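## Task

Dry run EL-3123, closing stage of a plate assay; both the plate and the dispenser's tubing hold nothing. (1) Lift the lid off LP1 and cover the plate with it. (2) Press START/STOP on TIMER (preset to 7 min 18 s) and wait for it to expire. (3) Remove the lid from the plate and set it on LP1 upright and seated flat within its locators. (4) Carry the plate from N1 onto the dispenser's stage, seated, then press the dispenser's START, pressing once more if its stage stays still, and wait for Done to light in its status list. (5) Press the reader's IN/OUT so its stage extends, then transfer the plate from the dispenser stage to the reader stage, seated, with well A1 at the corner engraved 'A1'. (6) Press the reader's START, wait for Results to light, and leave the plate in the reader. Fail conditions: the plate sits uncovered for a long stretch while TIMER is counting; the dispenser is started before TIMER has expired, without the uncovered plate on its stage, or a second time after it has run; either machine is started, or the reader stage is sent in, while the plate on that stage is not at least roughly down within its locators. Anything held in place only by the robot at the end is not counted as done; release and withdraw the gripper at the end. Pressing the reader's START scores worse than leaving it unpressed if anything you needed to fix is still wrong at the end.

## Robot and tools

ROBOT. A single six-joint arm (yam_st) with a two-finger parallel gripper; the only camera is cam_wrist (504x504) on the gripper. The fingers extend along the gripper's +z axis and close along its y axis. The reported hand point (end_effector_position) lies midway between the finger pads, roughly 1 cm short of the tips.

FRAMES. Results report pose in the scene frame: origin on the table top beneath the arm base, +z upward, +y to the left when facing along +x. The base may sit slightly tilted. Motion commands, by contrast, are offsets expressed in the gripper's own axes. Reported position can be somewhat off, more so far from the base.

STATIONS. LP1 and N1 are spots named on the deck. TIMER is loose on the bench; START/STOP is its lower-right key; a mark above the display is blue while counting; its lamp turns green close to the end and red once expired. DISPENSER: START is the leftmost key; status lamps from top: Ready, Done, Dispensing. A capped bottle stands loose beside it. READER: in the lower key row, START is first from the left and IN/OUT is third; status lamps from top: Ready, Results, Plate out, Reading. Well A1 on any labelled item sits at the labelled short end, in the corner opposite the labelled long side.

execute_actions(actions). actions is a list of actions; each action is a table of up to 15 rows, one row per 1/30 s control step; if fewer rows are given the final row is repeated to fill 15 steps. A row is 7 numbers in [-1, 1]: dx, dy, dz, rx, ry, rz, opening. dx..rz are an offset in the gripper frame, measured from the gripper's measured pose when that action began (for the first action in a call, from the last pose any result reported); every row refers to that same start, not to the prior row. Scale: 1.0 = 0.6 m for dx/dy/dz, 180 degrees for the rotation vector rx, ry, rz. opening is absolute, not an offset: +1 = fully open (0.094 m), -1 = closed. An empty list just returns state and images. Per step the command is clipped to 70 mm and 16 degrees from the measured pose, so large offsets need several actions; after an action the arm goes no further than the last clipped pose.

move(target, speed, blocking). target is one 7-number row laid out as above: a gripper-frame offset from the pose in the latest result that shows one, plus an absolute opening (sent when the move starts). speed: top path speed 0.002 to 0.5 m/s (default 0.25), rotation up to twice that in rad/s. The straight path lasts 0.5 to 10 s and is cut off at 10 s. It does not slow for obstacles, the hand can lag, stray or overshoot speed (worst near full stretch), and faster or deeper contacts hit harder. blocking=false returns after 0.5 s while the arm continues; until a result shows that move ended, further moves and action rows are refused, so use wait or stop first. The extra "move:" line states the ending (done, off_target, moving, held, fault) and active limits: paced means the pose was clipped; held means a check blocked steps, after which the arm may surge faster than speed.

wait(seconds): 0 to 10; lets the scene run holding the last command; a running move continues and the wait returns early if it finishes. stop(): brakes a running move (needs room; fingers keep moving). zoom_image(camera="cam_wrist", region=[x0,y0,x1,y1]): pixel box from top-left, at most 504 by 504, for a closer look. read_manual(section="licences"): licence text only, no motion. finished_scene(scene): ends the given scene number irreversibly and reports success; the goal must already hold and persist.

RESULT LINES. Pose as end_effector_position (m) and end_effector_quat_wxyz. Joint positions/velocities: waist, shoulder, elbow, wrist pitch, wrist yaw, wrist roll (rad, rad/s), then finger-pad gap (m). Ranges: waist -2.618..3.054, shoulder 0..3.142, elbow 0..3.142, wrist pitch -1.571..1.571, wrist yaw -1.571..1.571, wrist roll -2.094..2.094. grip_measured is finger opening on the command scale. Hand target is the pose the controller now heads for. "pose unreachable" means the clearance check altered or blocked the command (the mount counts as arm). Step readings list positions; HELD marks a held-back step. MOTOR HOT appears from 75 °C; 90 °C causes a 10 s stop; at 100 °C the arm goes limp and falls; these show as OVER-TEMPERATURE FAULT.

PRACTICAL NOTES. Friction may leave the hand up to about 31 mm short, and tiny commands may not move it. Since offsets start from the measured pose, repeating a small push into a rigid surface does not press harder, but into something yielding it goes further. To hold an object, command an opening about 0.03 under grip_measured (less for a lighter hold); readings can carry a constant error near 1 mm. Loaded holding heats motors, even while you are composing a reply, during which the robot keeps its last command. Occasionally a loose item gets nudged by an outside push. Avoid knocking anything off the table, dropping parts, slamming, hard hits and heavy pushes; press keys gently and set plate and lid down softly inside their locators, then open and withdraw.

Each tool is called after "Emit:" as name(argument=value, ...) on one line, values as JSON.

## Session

Emit:
execute_actions(actions=[])

Scene clock: 0.00 s.
end_effector_position=(+0.2885, +0.1760, +0.1692) grip_measured=+1.000 end_effector_quat_wxyz=(+0.352, -0.474, +0.759, -0.275)
Joint positions: [ 1.009  2.054  0.56   0.41   0.897 -0.538  0.094]
Joint velocities: [-0.007 -0.007 -0.007 -0.037 -0.007 -0.037  0.   ]
Motor temperatures (°C, as the motors report them): [27 34 37 30 26 24]
Hand target: +0.288, +0.176, +0.169; +0.352, -0.474, +0.759, -0.275

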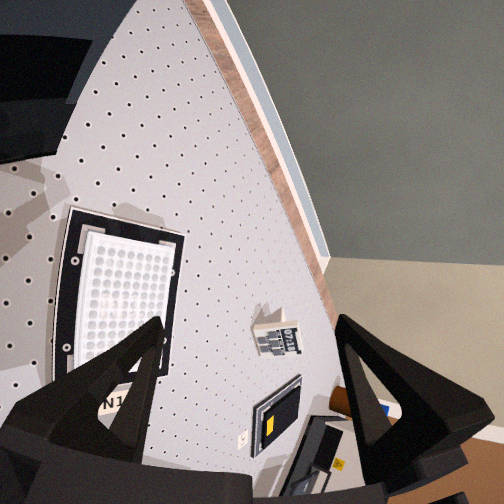

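Emit:
move(target=[0.242,-0.222,-0.197,-0.191,0.244,0.329,1], speed=0.2)

Scene clock: 11.77 s.
end_effector_position=(+0.2117, +0.0069, +0.2910) grip_measured=+1.000 end_effector_quat_wxyz=(-0.012, -0.010, +1.000, +0.005)
Joint positions: [ 0.404  1.42   1.068 -1.308  0.22   0.328  0.094]
Joint velocities: [ 0.002  0.002 -0.012  0.007 -0.037 -0.095  0.   ]
Motor temperatures (°C, as the motors report them): [27 36 38 31 26 24]
Hand target: +0.213, +0.004, +0.298; -0.004, +0.004, +1.000, +0.013
Off the commanded pose: 0.015 m, 2 deg.
move: off_target

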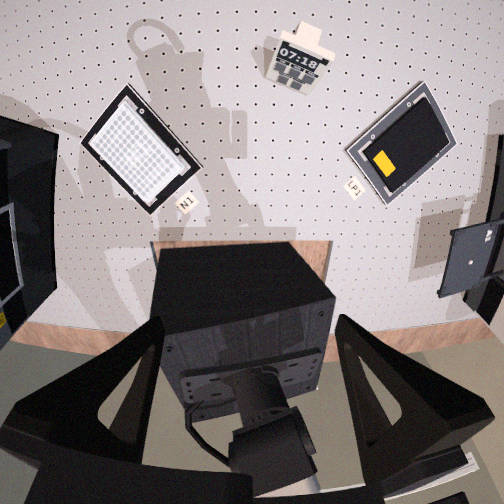

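Emit:
move(target=[-0.09,-0.37,0.23,0,0,0.25,1], speed=0.2)

Scene clock: 17.73 s.
end_effector_position=(+0.2659, -0.2025, +0.1549) grip_measured=+1.000 end_effector_quat_wxyz=(-0.015, +0.365, +0.931, +0.013)
Joint positions: [-0.49   1.787  1.121 -0.794  0.18   0.18   0.094]
Joint velocities: [-0.012 -0.012 -0.012  0.022 -0.051 -0.007  0.   ]
Motor temperatures (°C, as the motors report them): [27 36 38 30 26 24]
Hand target: +0.271, -0.207, +0.152; -0.010, +0.375, +0.927, +0.016
Off the commanded pose: 0.012 m, 2 deg.
move: off_target

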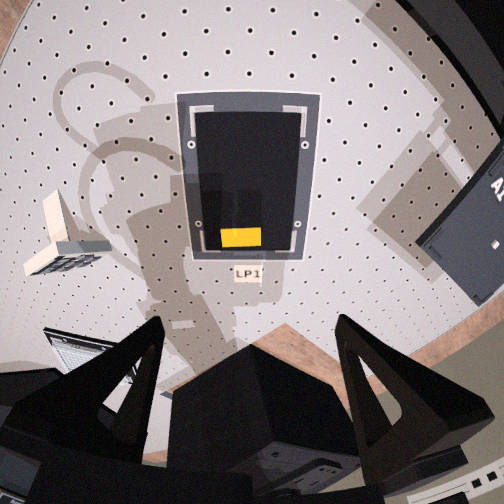

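Emit:
move(target=[-0.045,-0.006,0.157,0.004,-0.004,0,1], speed=0.08)

Scene clock: 26.10 s.
end_effector_position=(+0.2816, -0.2154, +0.0653) grip_measured=+1.000 end_effector_quat_wxyz=(-0.012, +0.363, +0.932, +0.010)
Joint positions: [-0.545  2.064  1.121 -0.502  0.179  0.119  0.094]
Joint velocities: [-0.007 -0.002 -0.002 -0.037 -0.007 -0.037  0.   ]
Motor temperatures (°C, as the motors report them): [27 37 39 30 26 24]
Hand target: +0.282, -0.222, +0.061; -0.010, +0.365, +0.931, +0.006
Off the commanded pose: 0.007 m, 1 deg.
move: done

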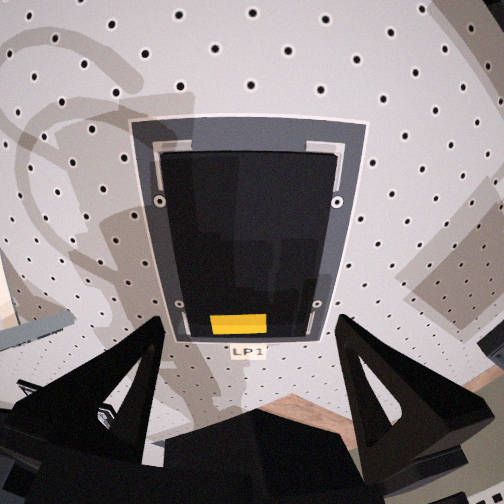

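Emit:
move(target=[-0.032,-0.006,0.066,0.002,-0.01,0.004,1], speed=0.04)

Scene clock: 32.07 s.
end_effector_position=(+0.2907, -0.2228, +0.0305) grip_measured=+1.000 end_effector_quat_wxyz=(-0.003, +0.366, +0.930, +0.006)
Joint positions: [-0.564  2.182  1.152 -0.39   0.179  0.103  0.094]
Joint velocities: [ 0.007  0.022 -0.012 -0.022  0.007 -0.066  0.   ]
Motor temperatures (°C, as the motors report them): [27 38 39 30 26 24]
Hand target: +0.293, -0.231, +0.026; +0.001, +0.369, +0.929, +0.002
Off the commanded pose: 0.009 m, 1 deg.
move: done

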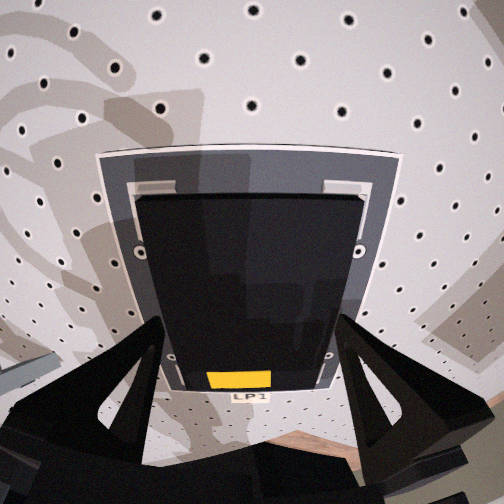

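Emit:
move(target=[0,0,0,0,0,0,0.72])

Emit:
move(target=[0,0,-0.2,0,0,0,0.72], speed=0.08)

Emit:
move(target=[0.45,0.455,0,0,0,-0.445,0.72], speed=0.2)

Scene clock: 37.97 s.
end_effector_position=(+0.2912, -0.2232, +0.0305) grip_measured=+0.768 end_effector_quat_wxyz=(-0.002, +0.366, +0.930, +0.006)
Joint positions: [-0.564  2.182  1.152 -0.387  0.179  0.103  0.083]
Joint velocities: [-0.022  0.007  0.012  0.007 -0.022 -0.051  0.   ]
Motor temperatures (°C, as the motors report them): [27 39 39 30 26 24]
Hand target: +0.291, -0.223, +0.030; -0.003, +0.367, +0.930, +0.006
Off the commanded pose: 0.001 m, 0 deg.
move: done

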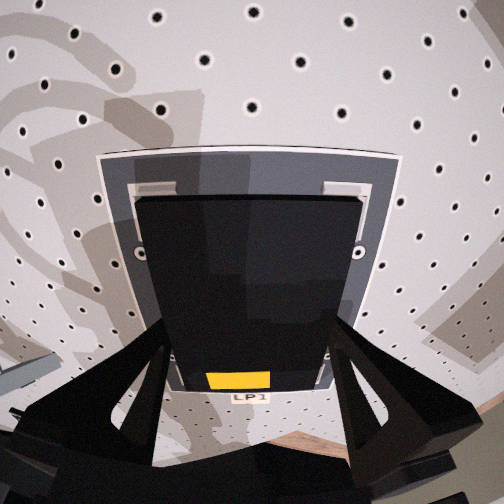

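Scene clock: 40.00 s.
end_effector_position=(+0.2843, -0.2199, +0.1391) grip_measured=+0.768 end_effector_quat_wxyz=(-0.013, +0.366, +0.931, +0.010)
Joint positions: [-0.51   1.895  1.212 -0.771  0.184  0.161  0.083]
Joint velocities: [-0.012  0.007 -0.002 -0.007  0.022 -0.022  0.001]
Motor temperatures (°C, as the motors report them): [27 40 39 30 26 24]
Hand target: +0.290, -0.222, +0.149; -0.002, +0.366, +0.930, +0.005
Off the commanded pose: 0.014 m, 1 deg.
move: off_target

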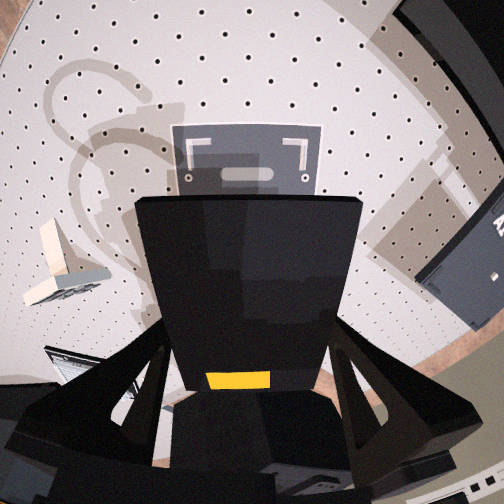

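Scene clock: 43.93 s.
end_effector_position=(+0.2715, +0.1492, +0.1395) grip_measured=+0.768 end_effector_quat_wxyz=(-0.011, -0.309, +0.951, +0.001)
Joint positions: [ 0.644  2.111  1.101 -0.707  0.205 -0.036  0.083]
Joint velocities: [-0.017 -0.002 -0.007 -0.022  0.022 -0.081 -0.   ]
Motor temperatures (°C, as the motors report them): [27 41 39 30 26 24]
Hand target: +0.270, +0.153, +0.138; -0.018, -0.319, +0.948, +0.002
Off the commanded pose: 0.018 m, 2 deg.
move: off_target

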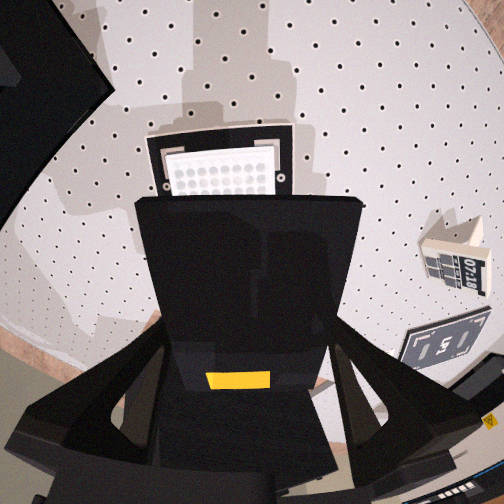

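Emit:
move(target=[0.012,0.032,0.115,0,0.003,-0.028,0.72], speed=0.06)

Scene clock: 49.73 s.
end_effector_position=(+0.2631, +0.1596, +0.0783) grip_measured=+0.768 end_effector_quat_wxyz=(-0.007, -0.339, +0.941, +0.003)
Joint positions: [ 0.644  2.271  1.028 -0.465  0.205 -0.101  0.083]
Joint velocities: [-0.002 -0.012 -0.007 -0.051 -0.051 -0.037  0.   ]
Motor temperatures (°C, as the motors report them): [27 41 40 29 26 24]
Hand target: +0.254, +0.159, +0.071; -0.016, -0.350, +0.937, +0.000
Off the commanded pose: 0.013 m, 2 deg.
move: off_target

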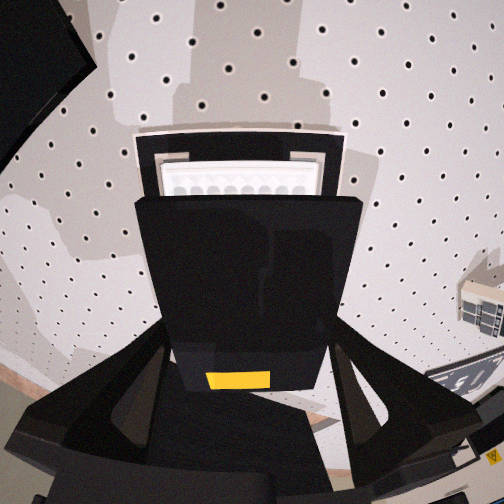

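Emit:
move(target=[0.004,0.008,0.052,0,0.003,-0.008,0.72], speed=0.04)

Emit:
zoom_image(camera="cam_wrist", region=[100, 120, 400, 270])

Scene clock: 56.40 s.
end_effector_position=(+0.2624, +0.1652, +0.0548) grip_measured=+0.768 end_effector_quat_wxyz=(-0.005, -0.348, +0.938, +0.003)
Joint positions: [ 0.644  2.35   1.028 -0.381  0.205 -0.121  0.083]
Joint velocities: [-0.032 -0.002 -0.007 -0.037 -0.081 -0.095 -0.   ]
Motor temperatures (°C, as the motors report them): [27 41 39 29 26 24]
Hand target: +0.258, +0.162, +0.048; -0.012, -0.351, +0.936, +0.001
Off the commanded pose: 0.010 m, 1 deg.
move: done

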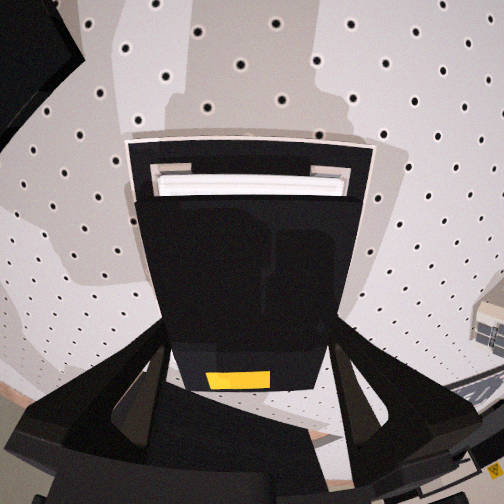

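Region (100, 120, 400, 270) of cam_wrist's 504x504 image, scaled by 1.680, with more detail than that image has.

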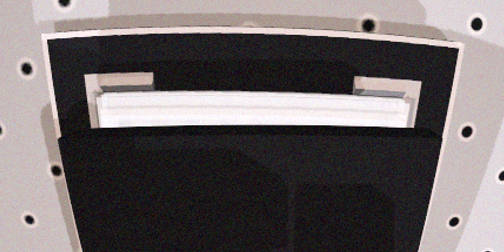

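Emit:
move(target=[-0.014,-0.012,0,0,-0.011,0.009,0.72], speed=0.02)

Emit:
move(target=[0.014,0.004,0.027,0,0.007,0,0.72], speed=0.02)

Emit:
zoom_image(camera="cam_wrist", region=[100, 120, 400, 270])

Scene clock: 65.47 s.
end_effector_position=(+0.2680, +0.1660, +0.0543) grip_measured=+0.768 end_effector_quat_wxyz=(+0.005, -0.342, +0.940, +0.006)
Joint positions: [ 0.635  2.35   1.028 -0.359  0.205 -0.122  0.083]
Joint velocities: [-0.002  0.027  0.012 -0.051  0.081  0.022 -0.001]
Motor temperatures (°C, as the motors report them): [27 42 39 29 26 24]
Hand target: +0.273, +0.165, +0.055; +0.012, -0.334, +0.942, +0.010
Off the commanded pose: 0.006 m, 1 deg.
move: done

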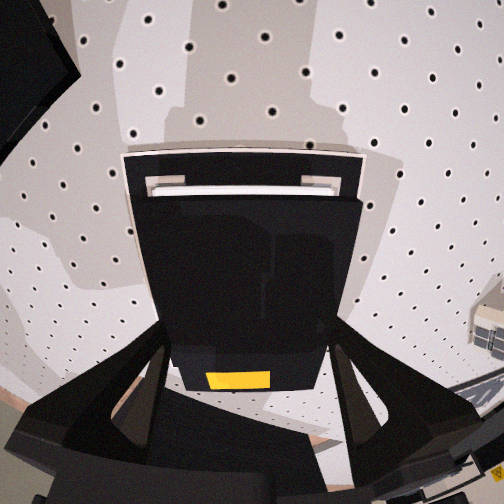

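Scene clock: 66.60 s.
end_effector_position=(+0.2666, +0.1672, +0.0463) grip_measured=+0.768 end_effector_quat_wxyz=(+0.004, -0.342, +0.940, +0.006)
Joint positions: [ 0.635  2.376  1.028 -0.334  0.205 -0.122  0.083]
Joint velocities: [-0.002  0.002 -0.022  0.081 -0.037  0.037 -0.001]
Motor temperatures (°C, as the motors report them): [27 42 39 29 26 24]
Hand target: +0.260, +0.163, +0.038; -0.005, -0.342, +0.940, +0.002
Off the commanded pose: 0.011 m, 1 deg.
move: off_target

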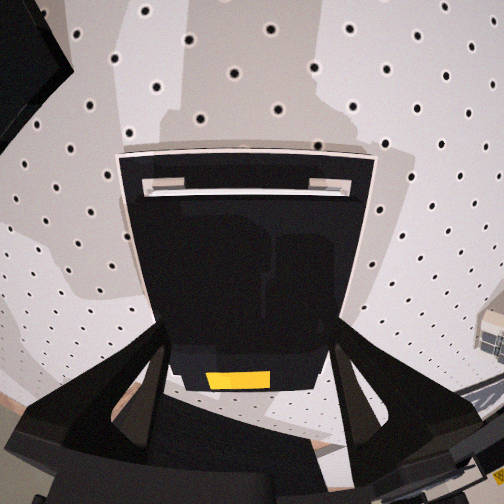

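Region (100, 120, 400, 270) of cam_wrist's 504x504 image, scaled by 1.680, with more detail than that image has.

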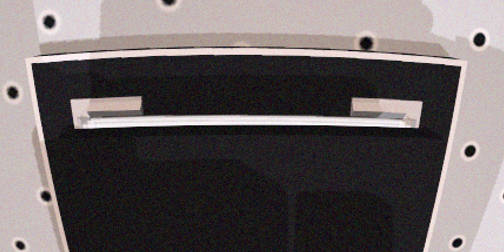

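Emit:
move(target=[0.013,0.004,0.026,0,0.007,0,0.72], speed=0.02)

Emit:
zoom_image(camera="cam_wrist", region=[100, 120, 400, 270])

Scene clock: 75.53 s.
end_effector_position=(+0.2674, +0.1685, +0.0433) grip_measured=+0.768 end_effector_quat_wxyz=(+0.007, -0.342, +0.940, +0.007)
Joint positions: [ 0.635  2.386  1.028 -0.318  0.205 -0.122  0.083]
Joint velocities: [ 0.002  0.002  0.007 -0.022  0.066  0.051  0.   ]
Motor temperatures (°C, as the motors report them): [27 43 38 29 26 24]
Hand target: +0.259, +0.164, +0.031; -0.006, -0.342, +0.940, +0.002
Off the commanded pose: 0.016 m, 2 deg.
move: off_target

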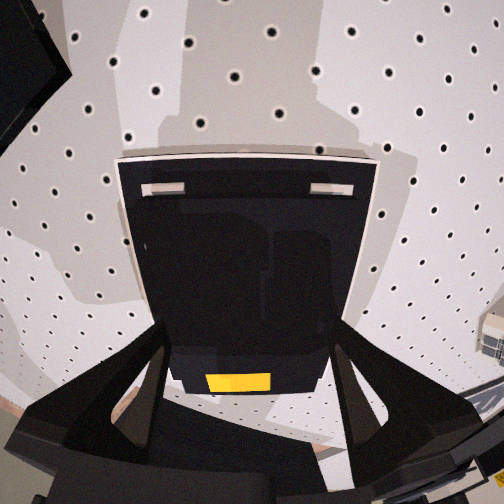

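Region (100, 120, 400, 270) of cam_wrist's 504x504 image, scaled by 1.680, with more detail than that image has.

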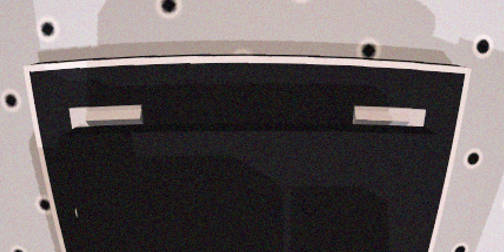

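Emit:
move(target=[0.012,0,0,0,0.0095,0,0.72], speed=0.01)

Emit:
move(target=[0,0,0,0,0,0,1])

Emit:
move(target=[0.1,0,-0.16,0,0,0,1], speed=0.08)

Emit:
zoom_image(camera="cam_wrist", region=[130, 30, 380, 280])

Scene clock: 84.50 s.
end_effector_position=(+0.2638, +0.1661, +0.0433) grip_measured=+0.768 end_effector_quat_wxyz=(-0.002, -0.343, +0.939, +0.004)
Joint positions: [ 0.635  2.386  1.028 -0.336  0.206 -0.122  0.083]
Joint velocities: [ 0.017  0.007  0.002 -0.081  0.007 -0.037  0.   ]
Motor temperatures (°C, as the motors report them): [27 43 38 29 26 24]
Hand target: +0.262, +0.164, +0.043; -0.007, -0.341, +0.940, +0.001
Off the commanded pose: 0.003 m, 1 deg.
move: done

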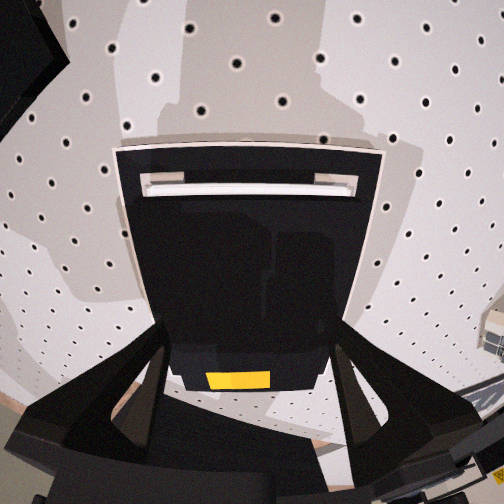

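Scene clock: 85.00 s.
end_effector_position=(+0.2638, +0.1661, +0.0433) grip_measured=+0.998 end_effector_quat_wxyz=(-0.002, -0.343, +0.939, +0.004)
Joint positions: [ 0.635  2.386  1.028 -0.336  0.206 -0.122  0.094]
Joint velocities: [-0.002 -0.002 -0.002 -0.051 -0.095 -0.051 -0.001]
Motor temperatures (°C, as the motors report them): [27 43 38 29 26 24]
Hand target: +0.264, +0.166, +0.043; -0.002, -0.343, +0.939, +0.004
Off the commanded pose: 0.000 m, 0 deg.
move: done

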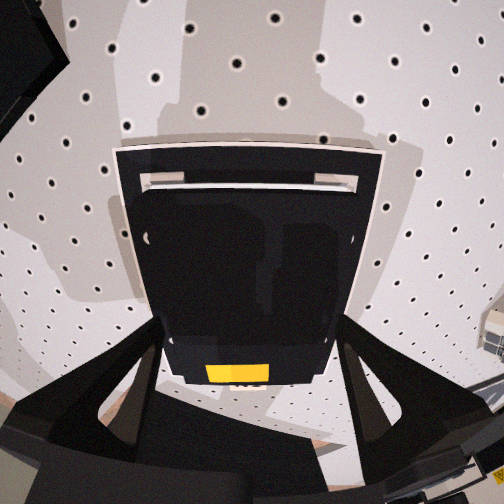

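Scene clock: 86.90 s.
end_effector_position=(+0.2249, +0.1285, +0.1349) grip_measured=+0.998 end_effector_quat_wxyz=(+0.004, -0.340, +0.940, +0.003)
Joint positions: [ 0.673  1.95   0.835 -0.577  0.206 -0.079  0.094]
Joint velocities: [-0.002 -0.022  0.012 -0.022  0.066  0.037 -0.   ]
Motor temperatures (°C, as the motors report them): [27 43 38 29 26 24]
Hand target: +0.216, +0.127, +0.137; -0.002, -0.343, +0.939, +0.003
Off the commanded pose: 0.008 m, 1 deg.
move: done

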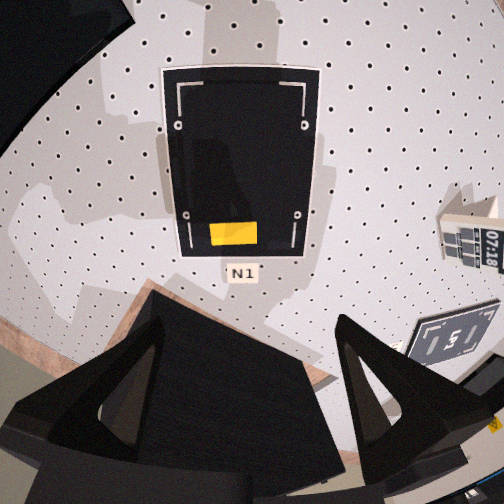

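Region (130, 30, 380, 280) of cam_wrist's 504x504 image, scaled by 2.016, with more detail than that image has.

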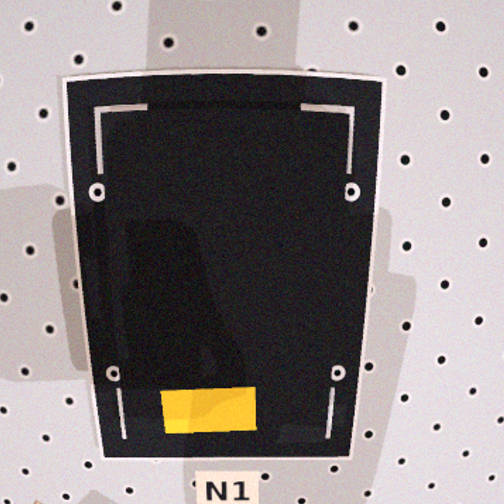

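Emit:
move(target=[-0.022,-0.43,-0.04,0,0,0.817,1], speed=0.3)

Scene clock: 97.40 s.
end_effector_position=(+0.3991, -0.0525, +0.1665) grip_measured=+0.998 end_effector_quat_wxyz=(-0.004, +0.799, +0.601, +0.019)
Joint positions: [ 0.025  2.111  1.478 -0.887  0.215  1.799  0.094]
Joint velocities: [ 0.007  0.007  0.002 -0.037 -0.037 -0.066  0.001]
Motor temperatures (°C, as the motors report them): [27 44 38 29 26 24]
Hand target: +0.400, -0.055, +0.162; -0.010, +0.805, +0.593, +0.014
Off the commanded pose: 0.012 m, 2 deg.
move: off_target

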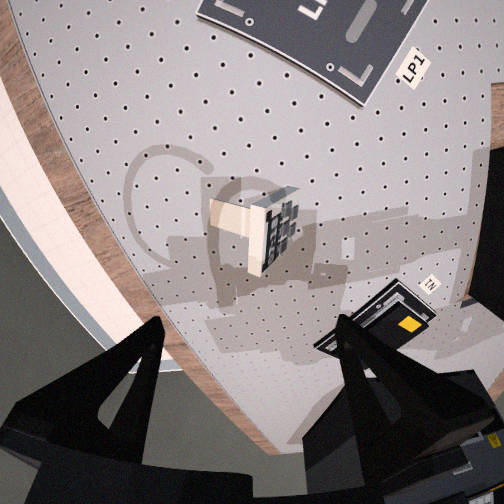

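Emit:
move(target=[-0.012,-0.018,0.14,0.01,-0.011,0.022,1], speed=0.08)

Scene clock: 105.93 s.
end_effector_position=(+0.3970, -0.0519, +0.0930) grip_measured=+0.998 end_effector_quat_wxyz=(-0.003, +0.815, +0.580, +0.007)
Joint positions: [-0.011  2.256  1.397 -0.67   0.231  1.818  0.094]
Joint velocities: [-0.002  0.002 -0.002  0.022  0.007  0.022 -0.001]
Motor temperatures (°C, as the motors report them): [27 44 39 29 26 24]
Hand target: +0.390, -0.055, +0.083; -0.007, +0.820, +0.573, -0.003
Off the commanded pose: 0.014 m, 2 deg.
move: off_target

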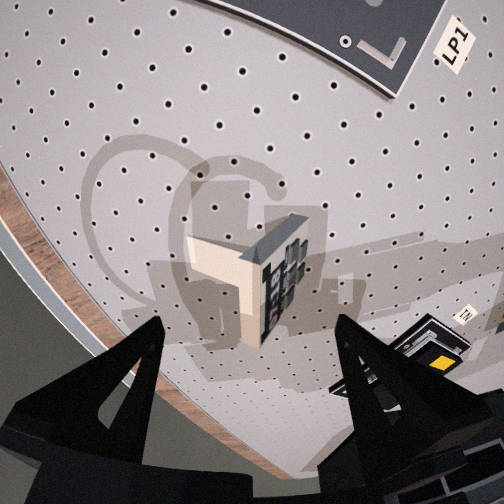

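Emit:
move(target=[-0.022,-0.013,0.09,0.007,-0.004,0,1], speed=0.05)

Emit:
zoom_image(camera="cam_wrist", region=[140, 230, 380, 420])

Scene clock: 110.33 s.
end_effector_position=(+0.3953, -0.0598, +0.0503) grip_measured=+0.998 end_effector_quat_wxyz=(-0.002, +0.816, +0.578, +0.006)
Joint positions: [-0.056  2.351  1.375 -0.544  0.231  1.776  0.094]
Joint velocities: [-0.012 -0.027 -0.012 -0.051 -0.022 -0.007  0.   ]
Motor temperatures (°C, as the motors report them): [27 45 39 29 26 24]
Hand target: +0.386, -0.061, +0.040; -0.009, +0.815, +0.580, -0.004
Off the commanded pose: 0.015 m, 1 deg.
move: off_target

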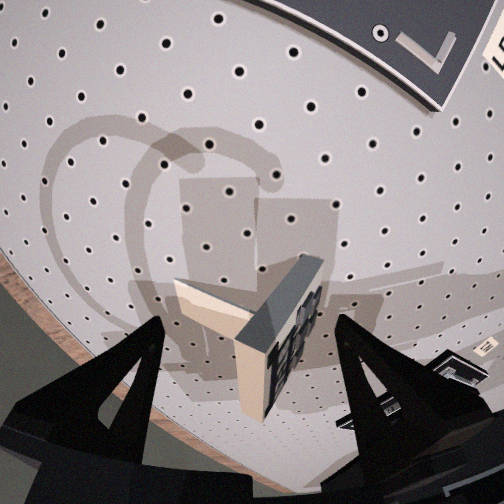

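Region (140, 230, 380, 420) of cam_wrist's 504x504 image, scaled by 2.100, with more detail than that image has; it fills the top 399 rows of this view, and the rest is white.

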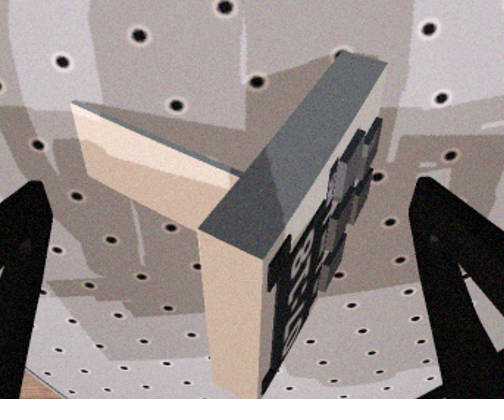

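Emit:
move(target=[-0.023,-0.014,0.04,0.007,0,0,1], speed=0.03)

Emit:
zoom_image(camera="cam_wrist", region=[140, 230, 380, 420])

Scene clock: 115.27 s.
end_effector_position=(+0.3921, -0.0699, +0.0369) grip_measured=+0.998 end_effector_quat_wxyz=(-0.001, +0.817, +0.577, +0.006)
Joint positions: [-0.089  2.373  1.361 -0.498  0.231  1.745  0.094]
Joint velocities: [-0.037 -0.012 -0.012 -0.022 -0.007  0.007 -0.002]
Motor temperatures (°C, as the motors report them): [27 46 39 29 26 24]
Hand target: +0.383, -0.070, +0.027; -0.012, +0.816, +0.578, +0.000
Off the commanded pose: 0.014 m, 1 deg.
move: off_target

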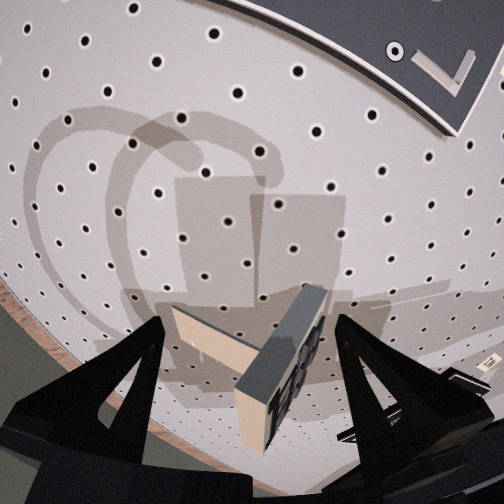

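Region (140, 230, 380, 420) of cam_wrist's 504x504 image, scaled by 2.100, with more detail than that image has; it fills the top 399 rows of this view, and the rest is white.

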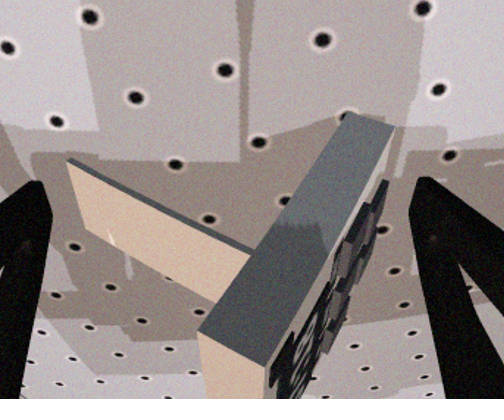

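Emit:
execute_actions(actions=[[[0,0,0,0,0,0,0.7]],[[0,0,0,0,0,0,0.55]],[[0,0,0,0,0,0,0.45]],[[0,0,0,0,0,0,0.35]],[[0,0,0,0,0,0,0.27]],[[0,0,0,0,0,0,0.2]]])

Emit:
zoom_image(camera="cam_wrist", region=[140, 260, 380, 480])

Scene clock: 122.93 s.
end_effector_position=(+0.3921, -0.0699, +0.0369) grip_measured=+0.203 end_effector_quat_wxyz=(-0.001, +0.817, +0.577, +0.006)
Joint positions: [-0.089  2.373  1.361 -0.498  0.231  1.744  0.057]
Joint velocities: [ 0.012 -0.002 -0.002  0.051 -0.037  0.007 -0.001]
Motor temperatures (°C, as the motors report them): [27 47 38 29 26 24]
Hand target: +0.392, -0.070, +0.037; -0.001, +0.817, +0.577, +0.006
Off the commanded pose: 0.000 m, 0 deg.
Step readings (end_effector_position; steps 1 to 15: 1st action; 16 to 30: 2nd action; 31 to 45: 3rd action; 46 to 60: 4th action; 61 to 75: 5th action; 76 to 90: 6th action):
0: (+0.3924, -0.0700, +0.0369)
1: (+0.3924, -0.0700, +0.0369)
2: (+0.3924, -0.0700, +0.0369)
4: (+0.3924, -0.0700, +0.0369)
8: (+0.3924, -0.0700, +0.0369)
15: (+0.3924, -0.0700, +0.0369)
16: (+0.3924, -0.0700, +0.0369)
17: (+0.3923, -0.0700, +0.0369)
19: (+0.3923, -0.0700, +0.0369)
23: (+0.3923, -0.0700, +0.0369)
30: (+0.3923, -0.0700, +0.0369)
31: (+0.3923, -0.0700, +0.0369)
32: (+0.3922, -0.0699, +0.0369)
34: (+0.3922, -0.0699, +0.0369)
38: (+0.3922, -0.0699, +0.0369)
45: (+0.3922, -0.0699, +0.0369)
46: (+0.3922, -0.0699, +0.0369)
47: (+0.3922, -0.0699, +0.0369)
49: (+0.3922, -0.0699, +0.0369)
53: (+0.3922, -0.0699, +0.0369)
60: (+0.3922, -0.0699, +0.0369)
61: (+0.3921, -0.0699, +0.0369)
62: (+0.3921, -0.0699, +0.0369)
64: (+0.3921, -0.0699, +0.0369)
68: (+0.3921, -0.0699, +0.0369)
75: (+0.3921, -0.0699, +0.0369)
76: (+0.3921, -0.0699, +0.0369)
77: (+0.3921, -0.0699, +0.0369)
79: (+0.3921, -0.0699, +0.0369)
83: (+0.3921, -0.0699, +0.0369)
90: end_effector_position above

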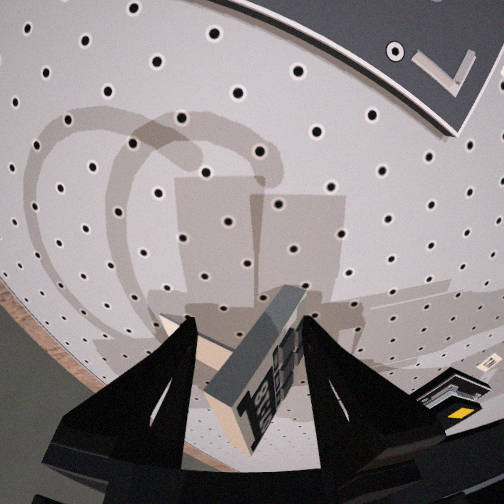

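Region (140, 260, 380, 480) of cam_wrist's 504x504 image, scaled by 2.100, with more detail than that image has; it fills the top 462 rows of this view, and the rest is white.

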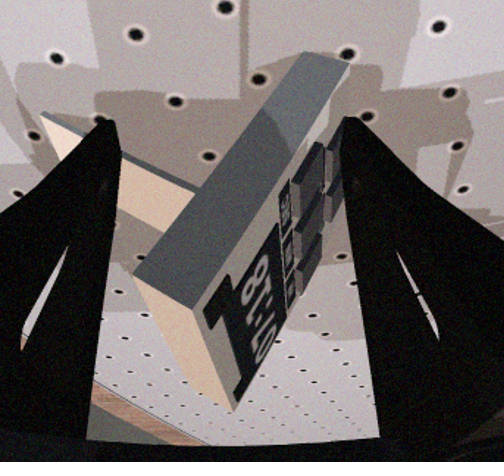

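Emit:
execute_actions(actions=[[[0,0,0,0,0,0,0.15]],[[0,0,0,0,0,0,0.1]]])

Emit:
zoom_image(camera="cam_wrist", region=[140, 260, 380, 480])

Scene clock: 128.10 s.
end_effector_position=(+0.3921, -0.0699, +0.0369) grip_measured=+0.103 end_effector_quat_wxyz=(-0.001, +0.817, +0.577, +0.006)
Joint positions: [-0.089  2.373  1.361 -0.498  0.231  1.744  0.052]
Joint velocities: [-0.007 -0.012 -0.012  0.007  0.007 -0.022 -0.   ]
Motor temperatures (°C, as the motors report them): [27 48 38 29 26 24]
Hand target: +0.392, -0.070, +0.037; -0.001, +0.817, +0.577, +0.006
Off the commanded pose: 0.000 m, 0 deg.
Step readings (end_effector_position; steps 1 to 15: 1st action; 16 to 30: 2nd action):
0: (+0.3921, -0.0699, +0.0369)
1: (+0.3921, -0.0699, +0.0369)
2: (+0.3921, -0.0699, +0.0369)
4: (+0.3921, -0.0699, +0.0369)
8: (+0.3921, -0.0699, +0.0369)
15: (+0.3921, -0.0699, +0.0369)
16: (+0.3921, -0.0699, +0.0369)
17: (+0.3921, -0.0699, +0.0369)
19: (+0.3921, -0.0699, +0.0369)
23: (+0.3921, -0.0699, +0.0369)
30: end_effector_position above

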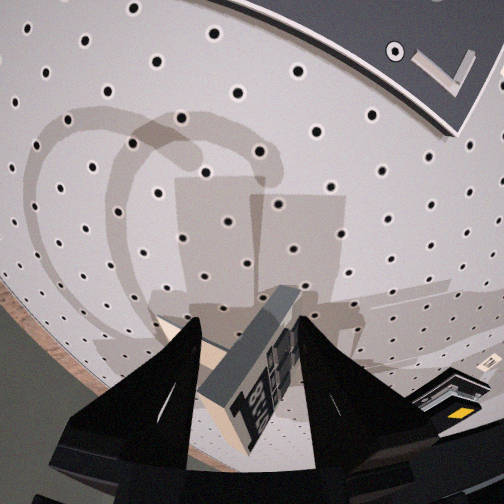

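Region (140, 260, 380, 480) of cam_wrist's 504x504 image, scaled by 2.100, with more detail than that image has; it fills the top 462 rows of this view, and the rest is white.

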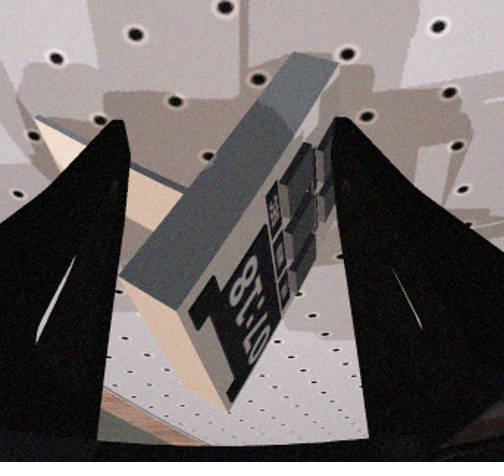

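Emit:
move(target=[0,0.012,0,-0.009,0,-0.08,1], speed=0.05)

Emit:
zoom_image(camera="cam_wrist", region=[140, 260, 380, 480])

Scene clock: 136.30 s.
end_effector_position=(+0.3961, -0.0706, +0.0370) grip_measured=+0.998 end_effector_quat_wxyz=(+0.006, +0.740, +0.672, +0.011)
Joint positions: [-0.089  2.373  1.361 -0.481  0.231  1.496  0.094]
Joint velocities: [-0.012 -0.012 -0.012  0.037 -0.037 -0.022  0.001]
Motor temperatures (°C, as the motors report them): [28 50 38 29 26 24]
Hand target: +0.399, -0.072, +0.037; +0.011, +0.738, +0.675, +0.014
Off the commanded pose: 0.003 m, 1 deg.
move: done

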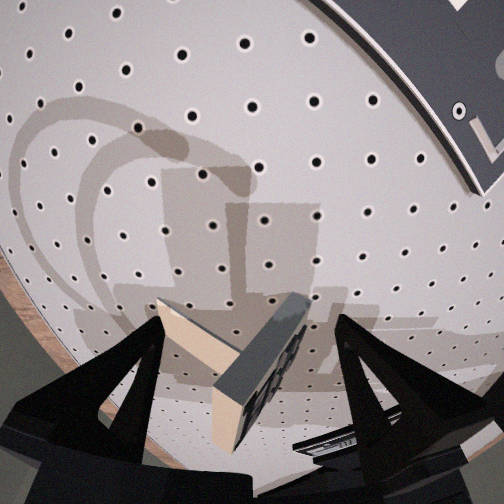

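Region (140, 260, 380, 480) of cam_wrist's 504x504 image, scaled by 2.100, with more detail than that image has; it fills the top 462 rows of this view, and the rest is white.

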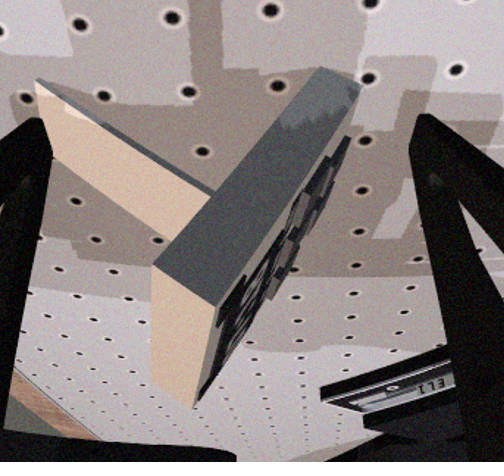

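Emit:
execute_actions(actions=[[[0,0,0,0,0,0,0.5]],[[0,0,0,0,0,0,0.35]],[[0,0,0,0,0,0,0.27]],[[0,0,0,0,0,0,0.2]],[[0,0,0,0,0,0,0.15]],[[0,0,0,0,0,0,0.1]]])

Emit:
zoom_image(camera="cam_wrist", region=[140, 260, 380, 480])

Scene clock: 144.63 s.
end_effector_position=(+0.3954, -0.0707, +0.0378) grip_measured=+0.104 end_effector_quat_wxyz=(+0.005, +0.739, +0.674, +0.010)
Joint positions: [-0.089  2.37   1.361 -0.486  0.231  1.493  0.052]
Joint velocities: [-0.002 -0.002 -0.002  0.022 -0.051 -0.007  0.001]
Motor temperatures (°C, as the motors report them): [28 51 38 29 26 24]
Hand target: +0.396, -0.071, +0.037; +0.006, +0.739, +0.674, +0.011
Off the commanded pose: 0.001 m, 0 deg.
Step readings (end_effector_position; steps 1 to 15: 1st action; 16 to 30: 2nd action; 31 to 45: 3rd action; 46 to 60: 4th action; 61 to 75: 5th action; 76 to 90: 6th action):
0: (+0.3962, -0.0706, +0.0370)
1: (+0.3962, -0.0706, +0.0370)
2: (+0.3962, -0.0706, +0.0370)
4: (+0.3962, -0.0706, +0.0370)
8: (+0.3962, -0.0706, +0.0370)
15: (+0.3962, -0.0706, +0.0370)
16: (+0.3962, -0.0706, +0.0370)
17: (+0.3962, -0.0706, +0.0370)
19: (+0.3962, -0.0706, +0.0370)
23: (+0.3962, -0.0706, +0.0370)
30: (+0.3962, -0.0706, +0.0370)
31: (+0.3962, -0.0706, +0.0370)
32: (+0.3962, -0.0706, +0.0370)
34: (+0.3962, -0.0706, +0.0370)
38: (+0.3962, -0.0706, +0.0370)
45: (+0.3962, -0.0706, +0.0370)
46: (+0.3962, -0.0706, +0.0370)
47: (+0.3962, -0.0706, +0.0370)
49: (+0.3962, -0.0706, +0.0370)
53: (+0.3962, -0.0706, +0.0370)
60: (+0.3962, -0.0706, +0.0370)
61: (+0.3961, -0.0706, +0.0370)
62: (+0.3958, -0.0705, +0.0370)
64: (+0.3958, -0.0705, +0.0370)
68: (+0.3958, -0.0705, +0.0370)
75: (+0.3958, -0.0705, +0.0370)
76: (+0.3955, -0.0705, +0.0370)
77: (+0.3954, -0.0707, +0.0376)
79: (+0.3954, -0.0707, +0.0378)
83: (+0.3954, -0.0707, +0.0378)
90: end_effector_position above

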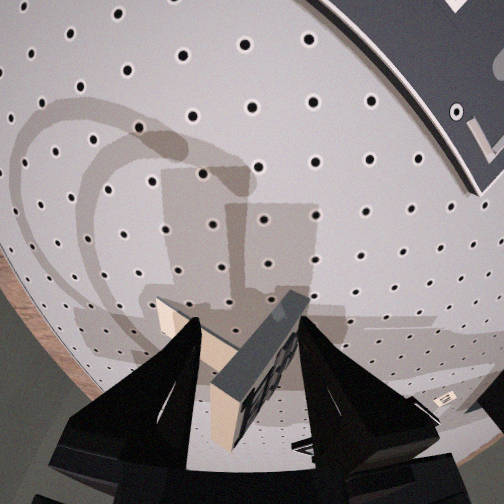

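Region (140, 260, 380, 480) of cam_wrist's 504x504 image, scaled by 2.100, with more detail than that image has; it fills the top 462 rows of this view, and the rest is white.

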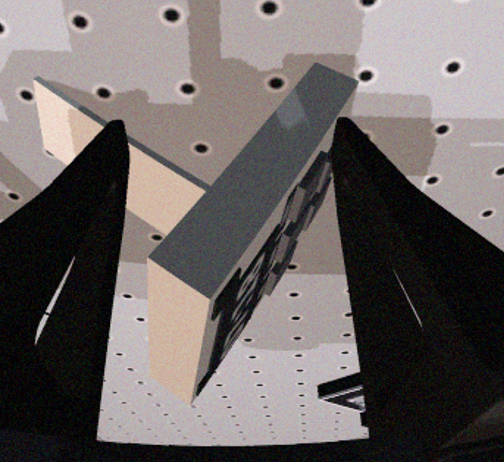

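Force was applied; the mark isn't visible from here, so I'll open, lift and look at the face.

Emit:
move(target=[0,0,0,0,0,0,1])

Emit:
move(target=[0,-0.03,-0.13,0,0,0,1], speed=0.08)

Emit:
zoom_image(camera="cam_wrist", region=[140, 200, 340, 400])

Scene clock: 148.63 s.
end_effector_position=(+0.3953, -0.0707, +0.0378) grip_measured=+0.998 end_effector_quat_wxyz=(+0.005, +0.739, +0.674, +0.010)
Joint positions: [-0.089  2.37   1.361 -0.487  0.231  1.493  0.094]
Joint velocities: [-0.017  0.007 -0.017 -0.022  0.081 -0.037 -0.   ]
Motor temperatures (°C, as the motors report them): [28 52 38 28 26 24]
Hand target: +0.395, -0.071, +0.038; +0.005, +0.739, +0.674, +0.010
Off the commanded pose: 0.000 m, 0 deg.
move: done

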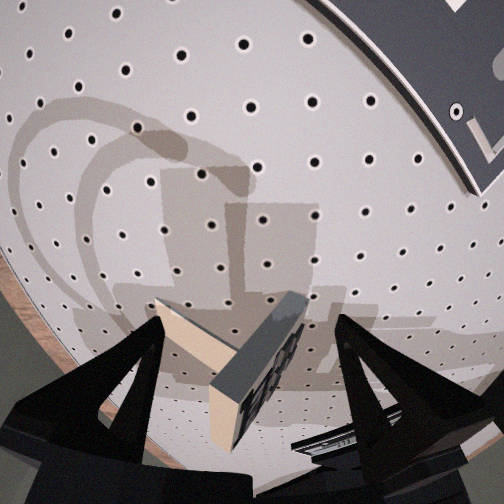

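Scene clock: 150.10 s.
end_effector_position=(+0.3813, -0.0726, +0.1111) grip_measured=+0.998 end_effector_quat_wxyz=(+0.008, +0.741, +0.671, +0.015)
Joint positions: [-0.055  2.143  1.304 -0.655  0.231  1.532  0.094]
Joint velocities: [-0.012 -0.002  0.002 -0.037 -0.037 -0.095  0.   ]
Motor temperatures (°C, as the motors report them): [28 52 38 28 26 24]
Hand target: +0.374, -0.068, +0.114; +0.005, +0.739, +0.674, +0.009
Off the commanded pose: 0.008 m, 1 deg.
move: done

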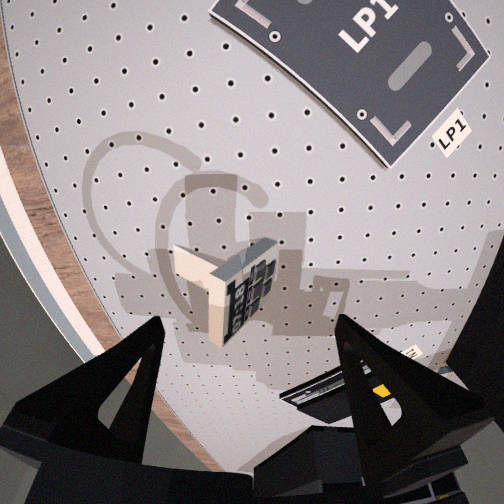

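Region (140, 200, 340, 400) of cam_wrist's 504x504 image, scaled by 2.520, with more detail than that image has.

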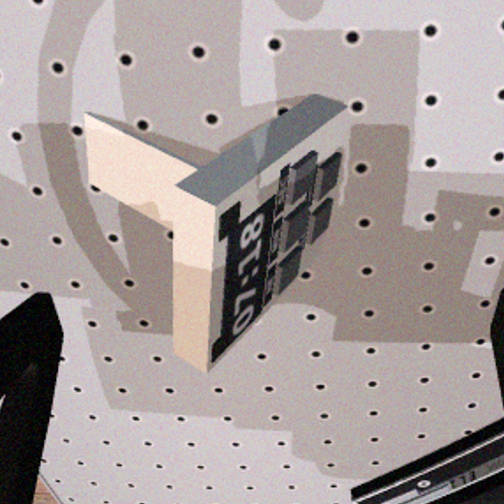

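Emit:
move(target=[0.008,0.004,0.14,0.012,0,0,1], speed=0.05)

Emit:
zoom_image(camera="cam_wrist", region=[140, 260, 380, 480])

Scene clock: 156.30 s.
end_effector_position=(+0.3848, -0.0643, +0.0346) grip_measured=+0.998 end_effector_quat_wxyz=(-0.007, +0.739, +0.673, +0.001)
Joint positions: [-0.08   2.372  1.34  -0.497  0.231  1.511  0.094]
Joint velocities: [ 0.017  0.027 -0.002 -0.095  0.022  0.022  0.   ]
Motor temperatures (°C, as the motors report them): [28 53 38 28 26 24]
Hand target: +0.388, -0.069, +0.028; -0.006, +0.741, +0.671, +0.003
Off the commanded pose: 0.008 m, 0 deg.
move: done

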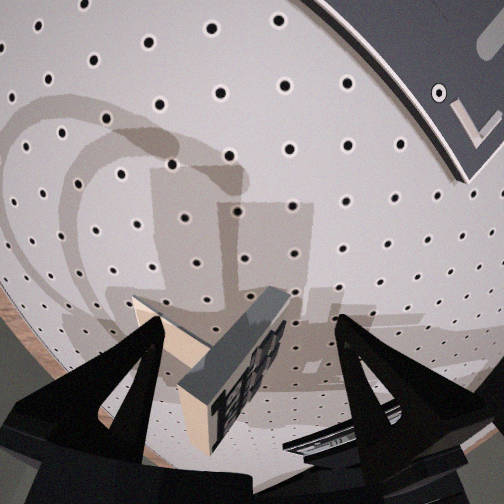

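Region (140, 260, 380, 480) of cam_wrist's 504x504 image, scaled by 2.100, with more detail than that image has; it fills the top 462 rows of this view, and the rest is white.

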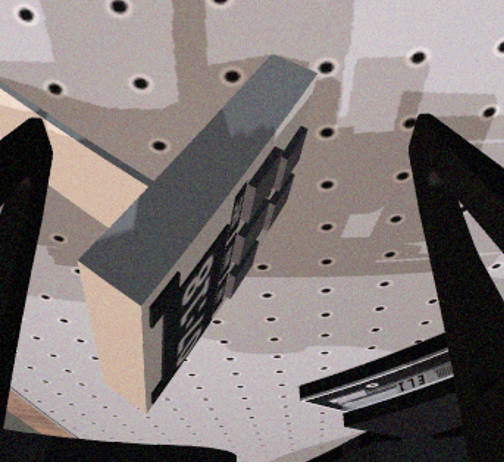

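Emit:
move(target=[0.012,0.022,0,-0.017,0.013,0,1], speed=0.03)

Emit:
zoom_image(camera="cam_wrist", region=[140, 260, 380, 480])

Scene clock: 171.17 s.
end_effector_position=(+0.3950, -0.0599, +0.0347) grip_measured=+0.998 end_effector_quat_wxyz=(-0.003, +0.742, +0.670, +0.027)
Joint positions: [-0.08   2.372  1.34  -0.457  0.196  1.509  0.094]
Joint velocities: [-0.017 -0.007 -0.007 -0.022 -0.081 -0.051  0.001]
Motor temperatures (°C, as the motors report them): [28 53 39 28 26 24]
Hand target: +0.399, -0.058, +0.035; -0.001, +0.739, +0.673, +0.034
Off the commanded pose: 0.004 m, 1 deg.
move: done

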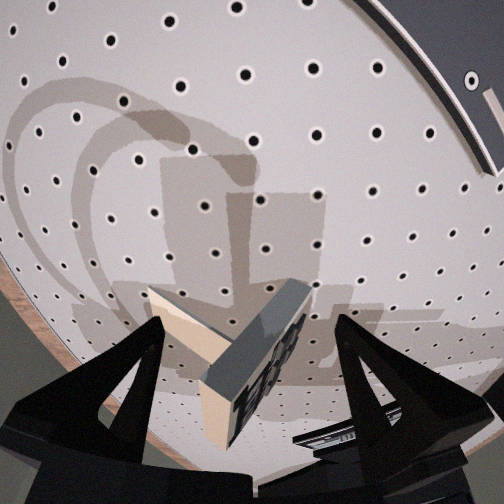

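Region (140, 260, 380, 480) of cam_wrist's 504x504 image, scaled by 2.100, with more detail than that image has; it fills the top 462 rows of this view, and the rest is white.

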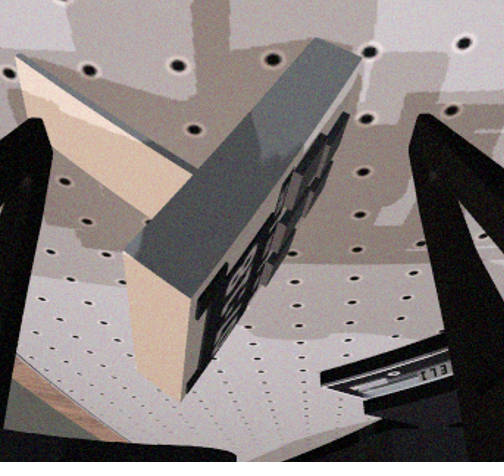

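Emit:
move(target=[0,0,-0.015,0,0,0,1], speed=0.02)

Emit:
zoom_image(camera="cam_wrist", region=[140, 260, 380, 480])

Scene clock: 176.23 s.
end_effector_position=(+0.3927, -0.0593, +0.0347) grip_measured=+0.998 end_effector_quat_wxyz=(-0.007, +0.741, +0.671, +0.024)
Joint positions: [-0.08   2.372  1.34  -0.467  0.195  1.509  0.094]
Joint velocities: [-0.012  0.002  0.012 -0.066  0.007  0.007 -0.001]
Motor temperatures (°C, as the motors report them): [28 53 39 28 26 24]
Hand target: +0.395, -0.060, +0.043; -0.003, +0.742, +0.670, +0.026
Off the commanded pose: 0.009 m, 1 deg.
move: done

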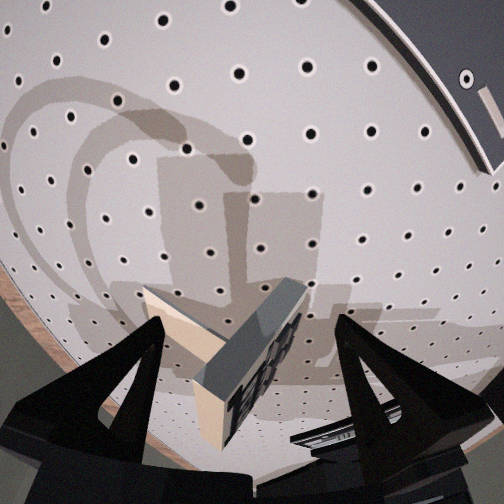

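Region (140, 260, 380, 480) of cam_wrist's 504x504 image, scaled by 2.100, with more detail than that image has; it fills the top 462 rows of this view, and the rest is white.

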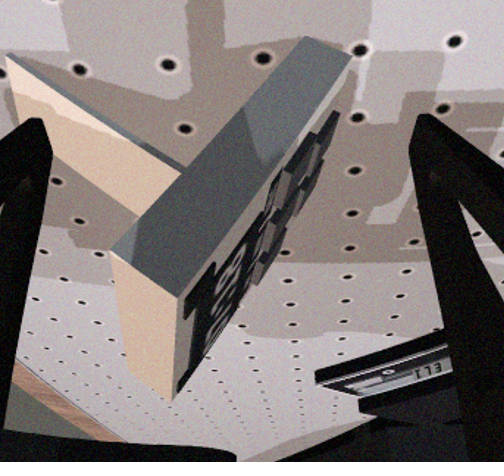

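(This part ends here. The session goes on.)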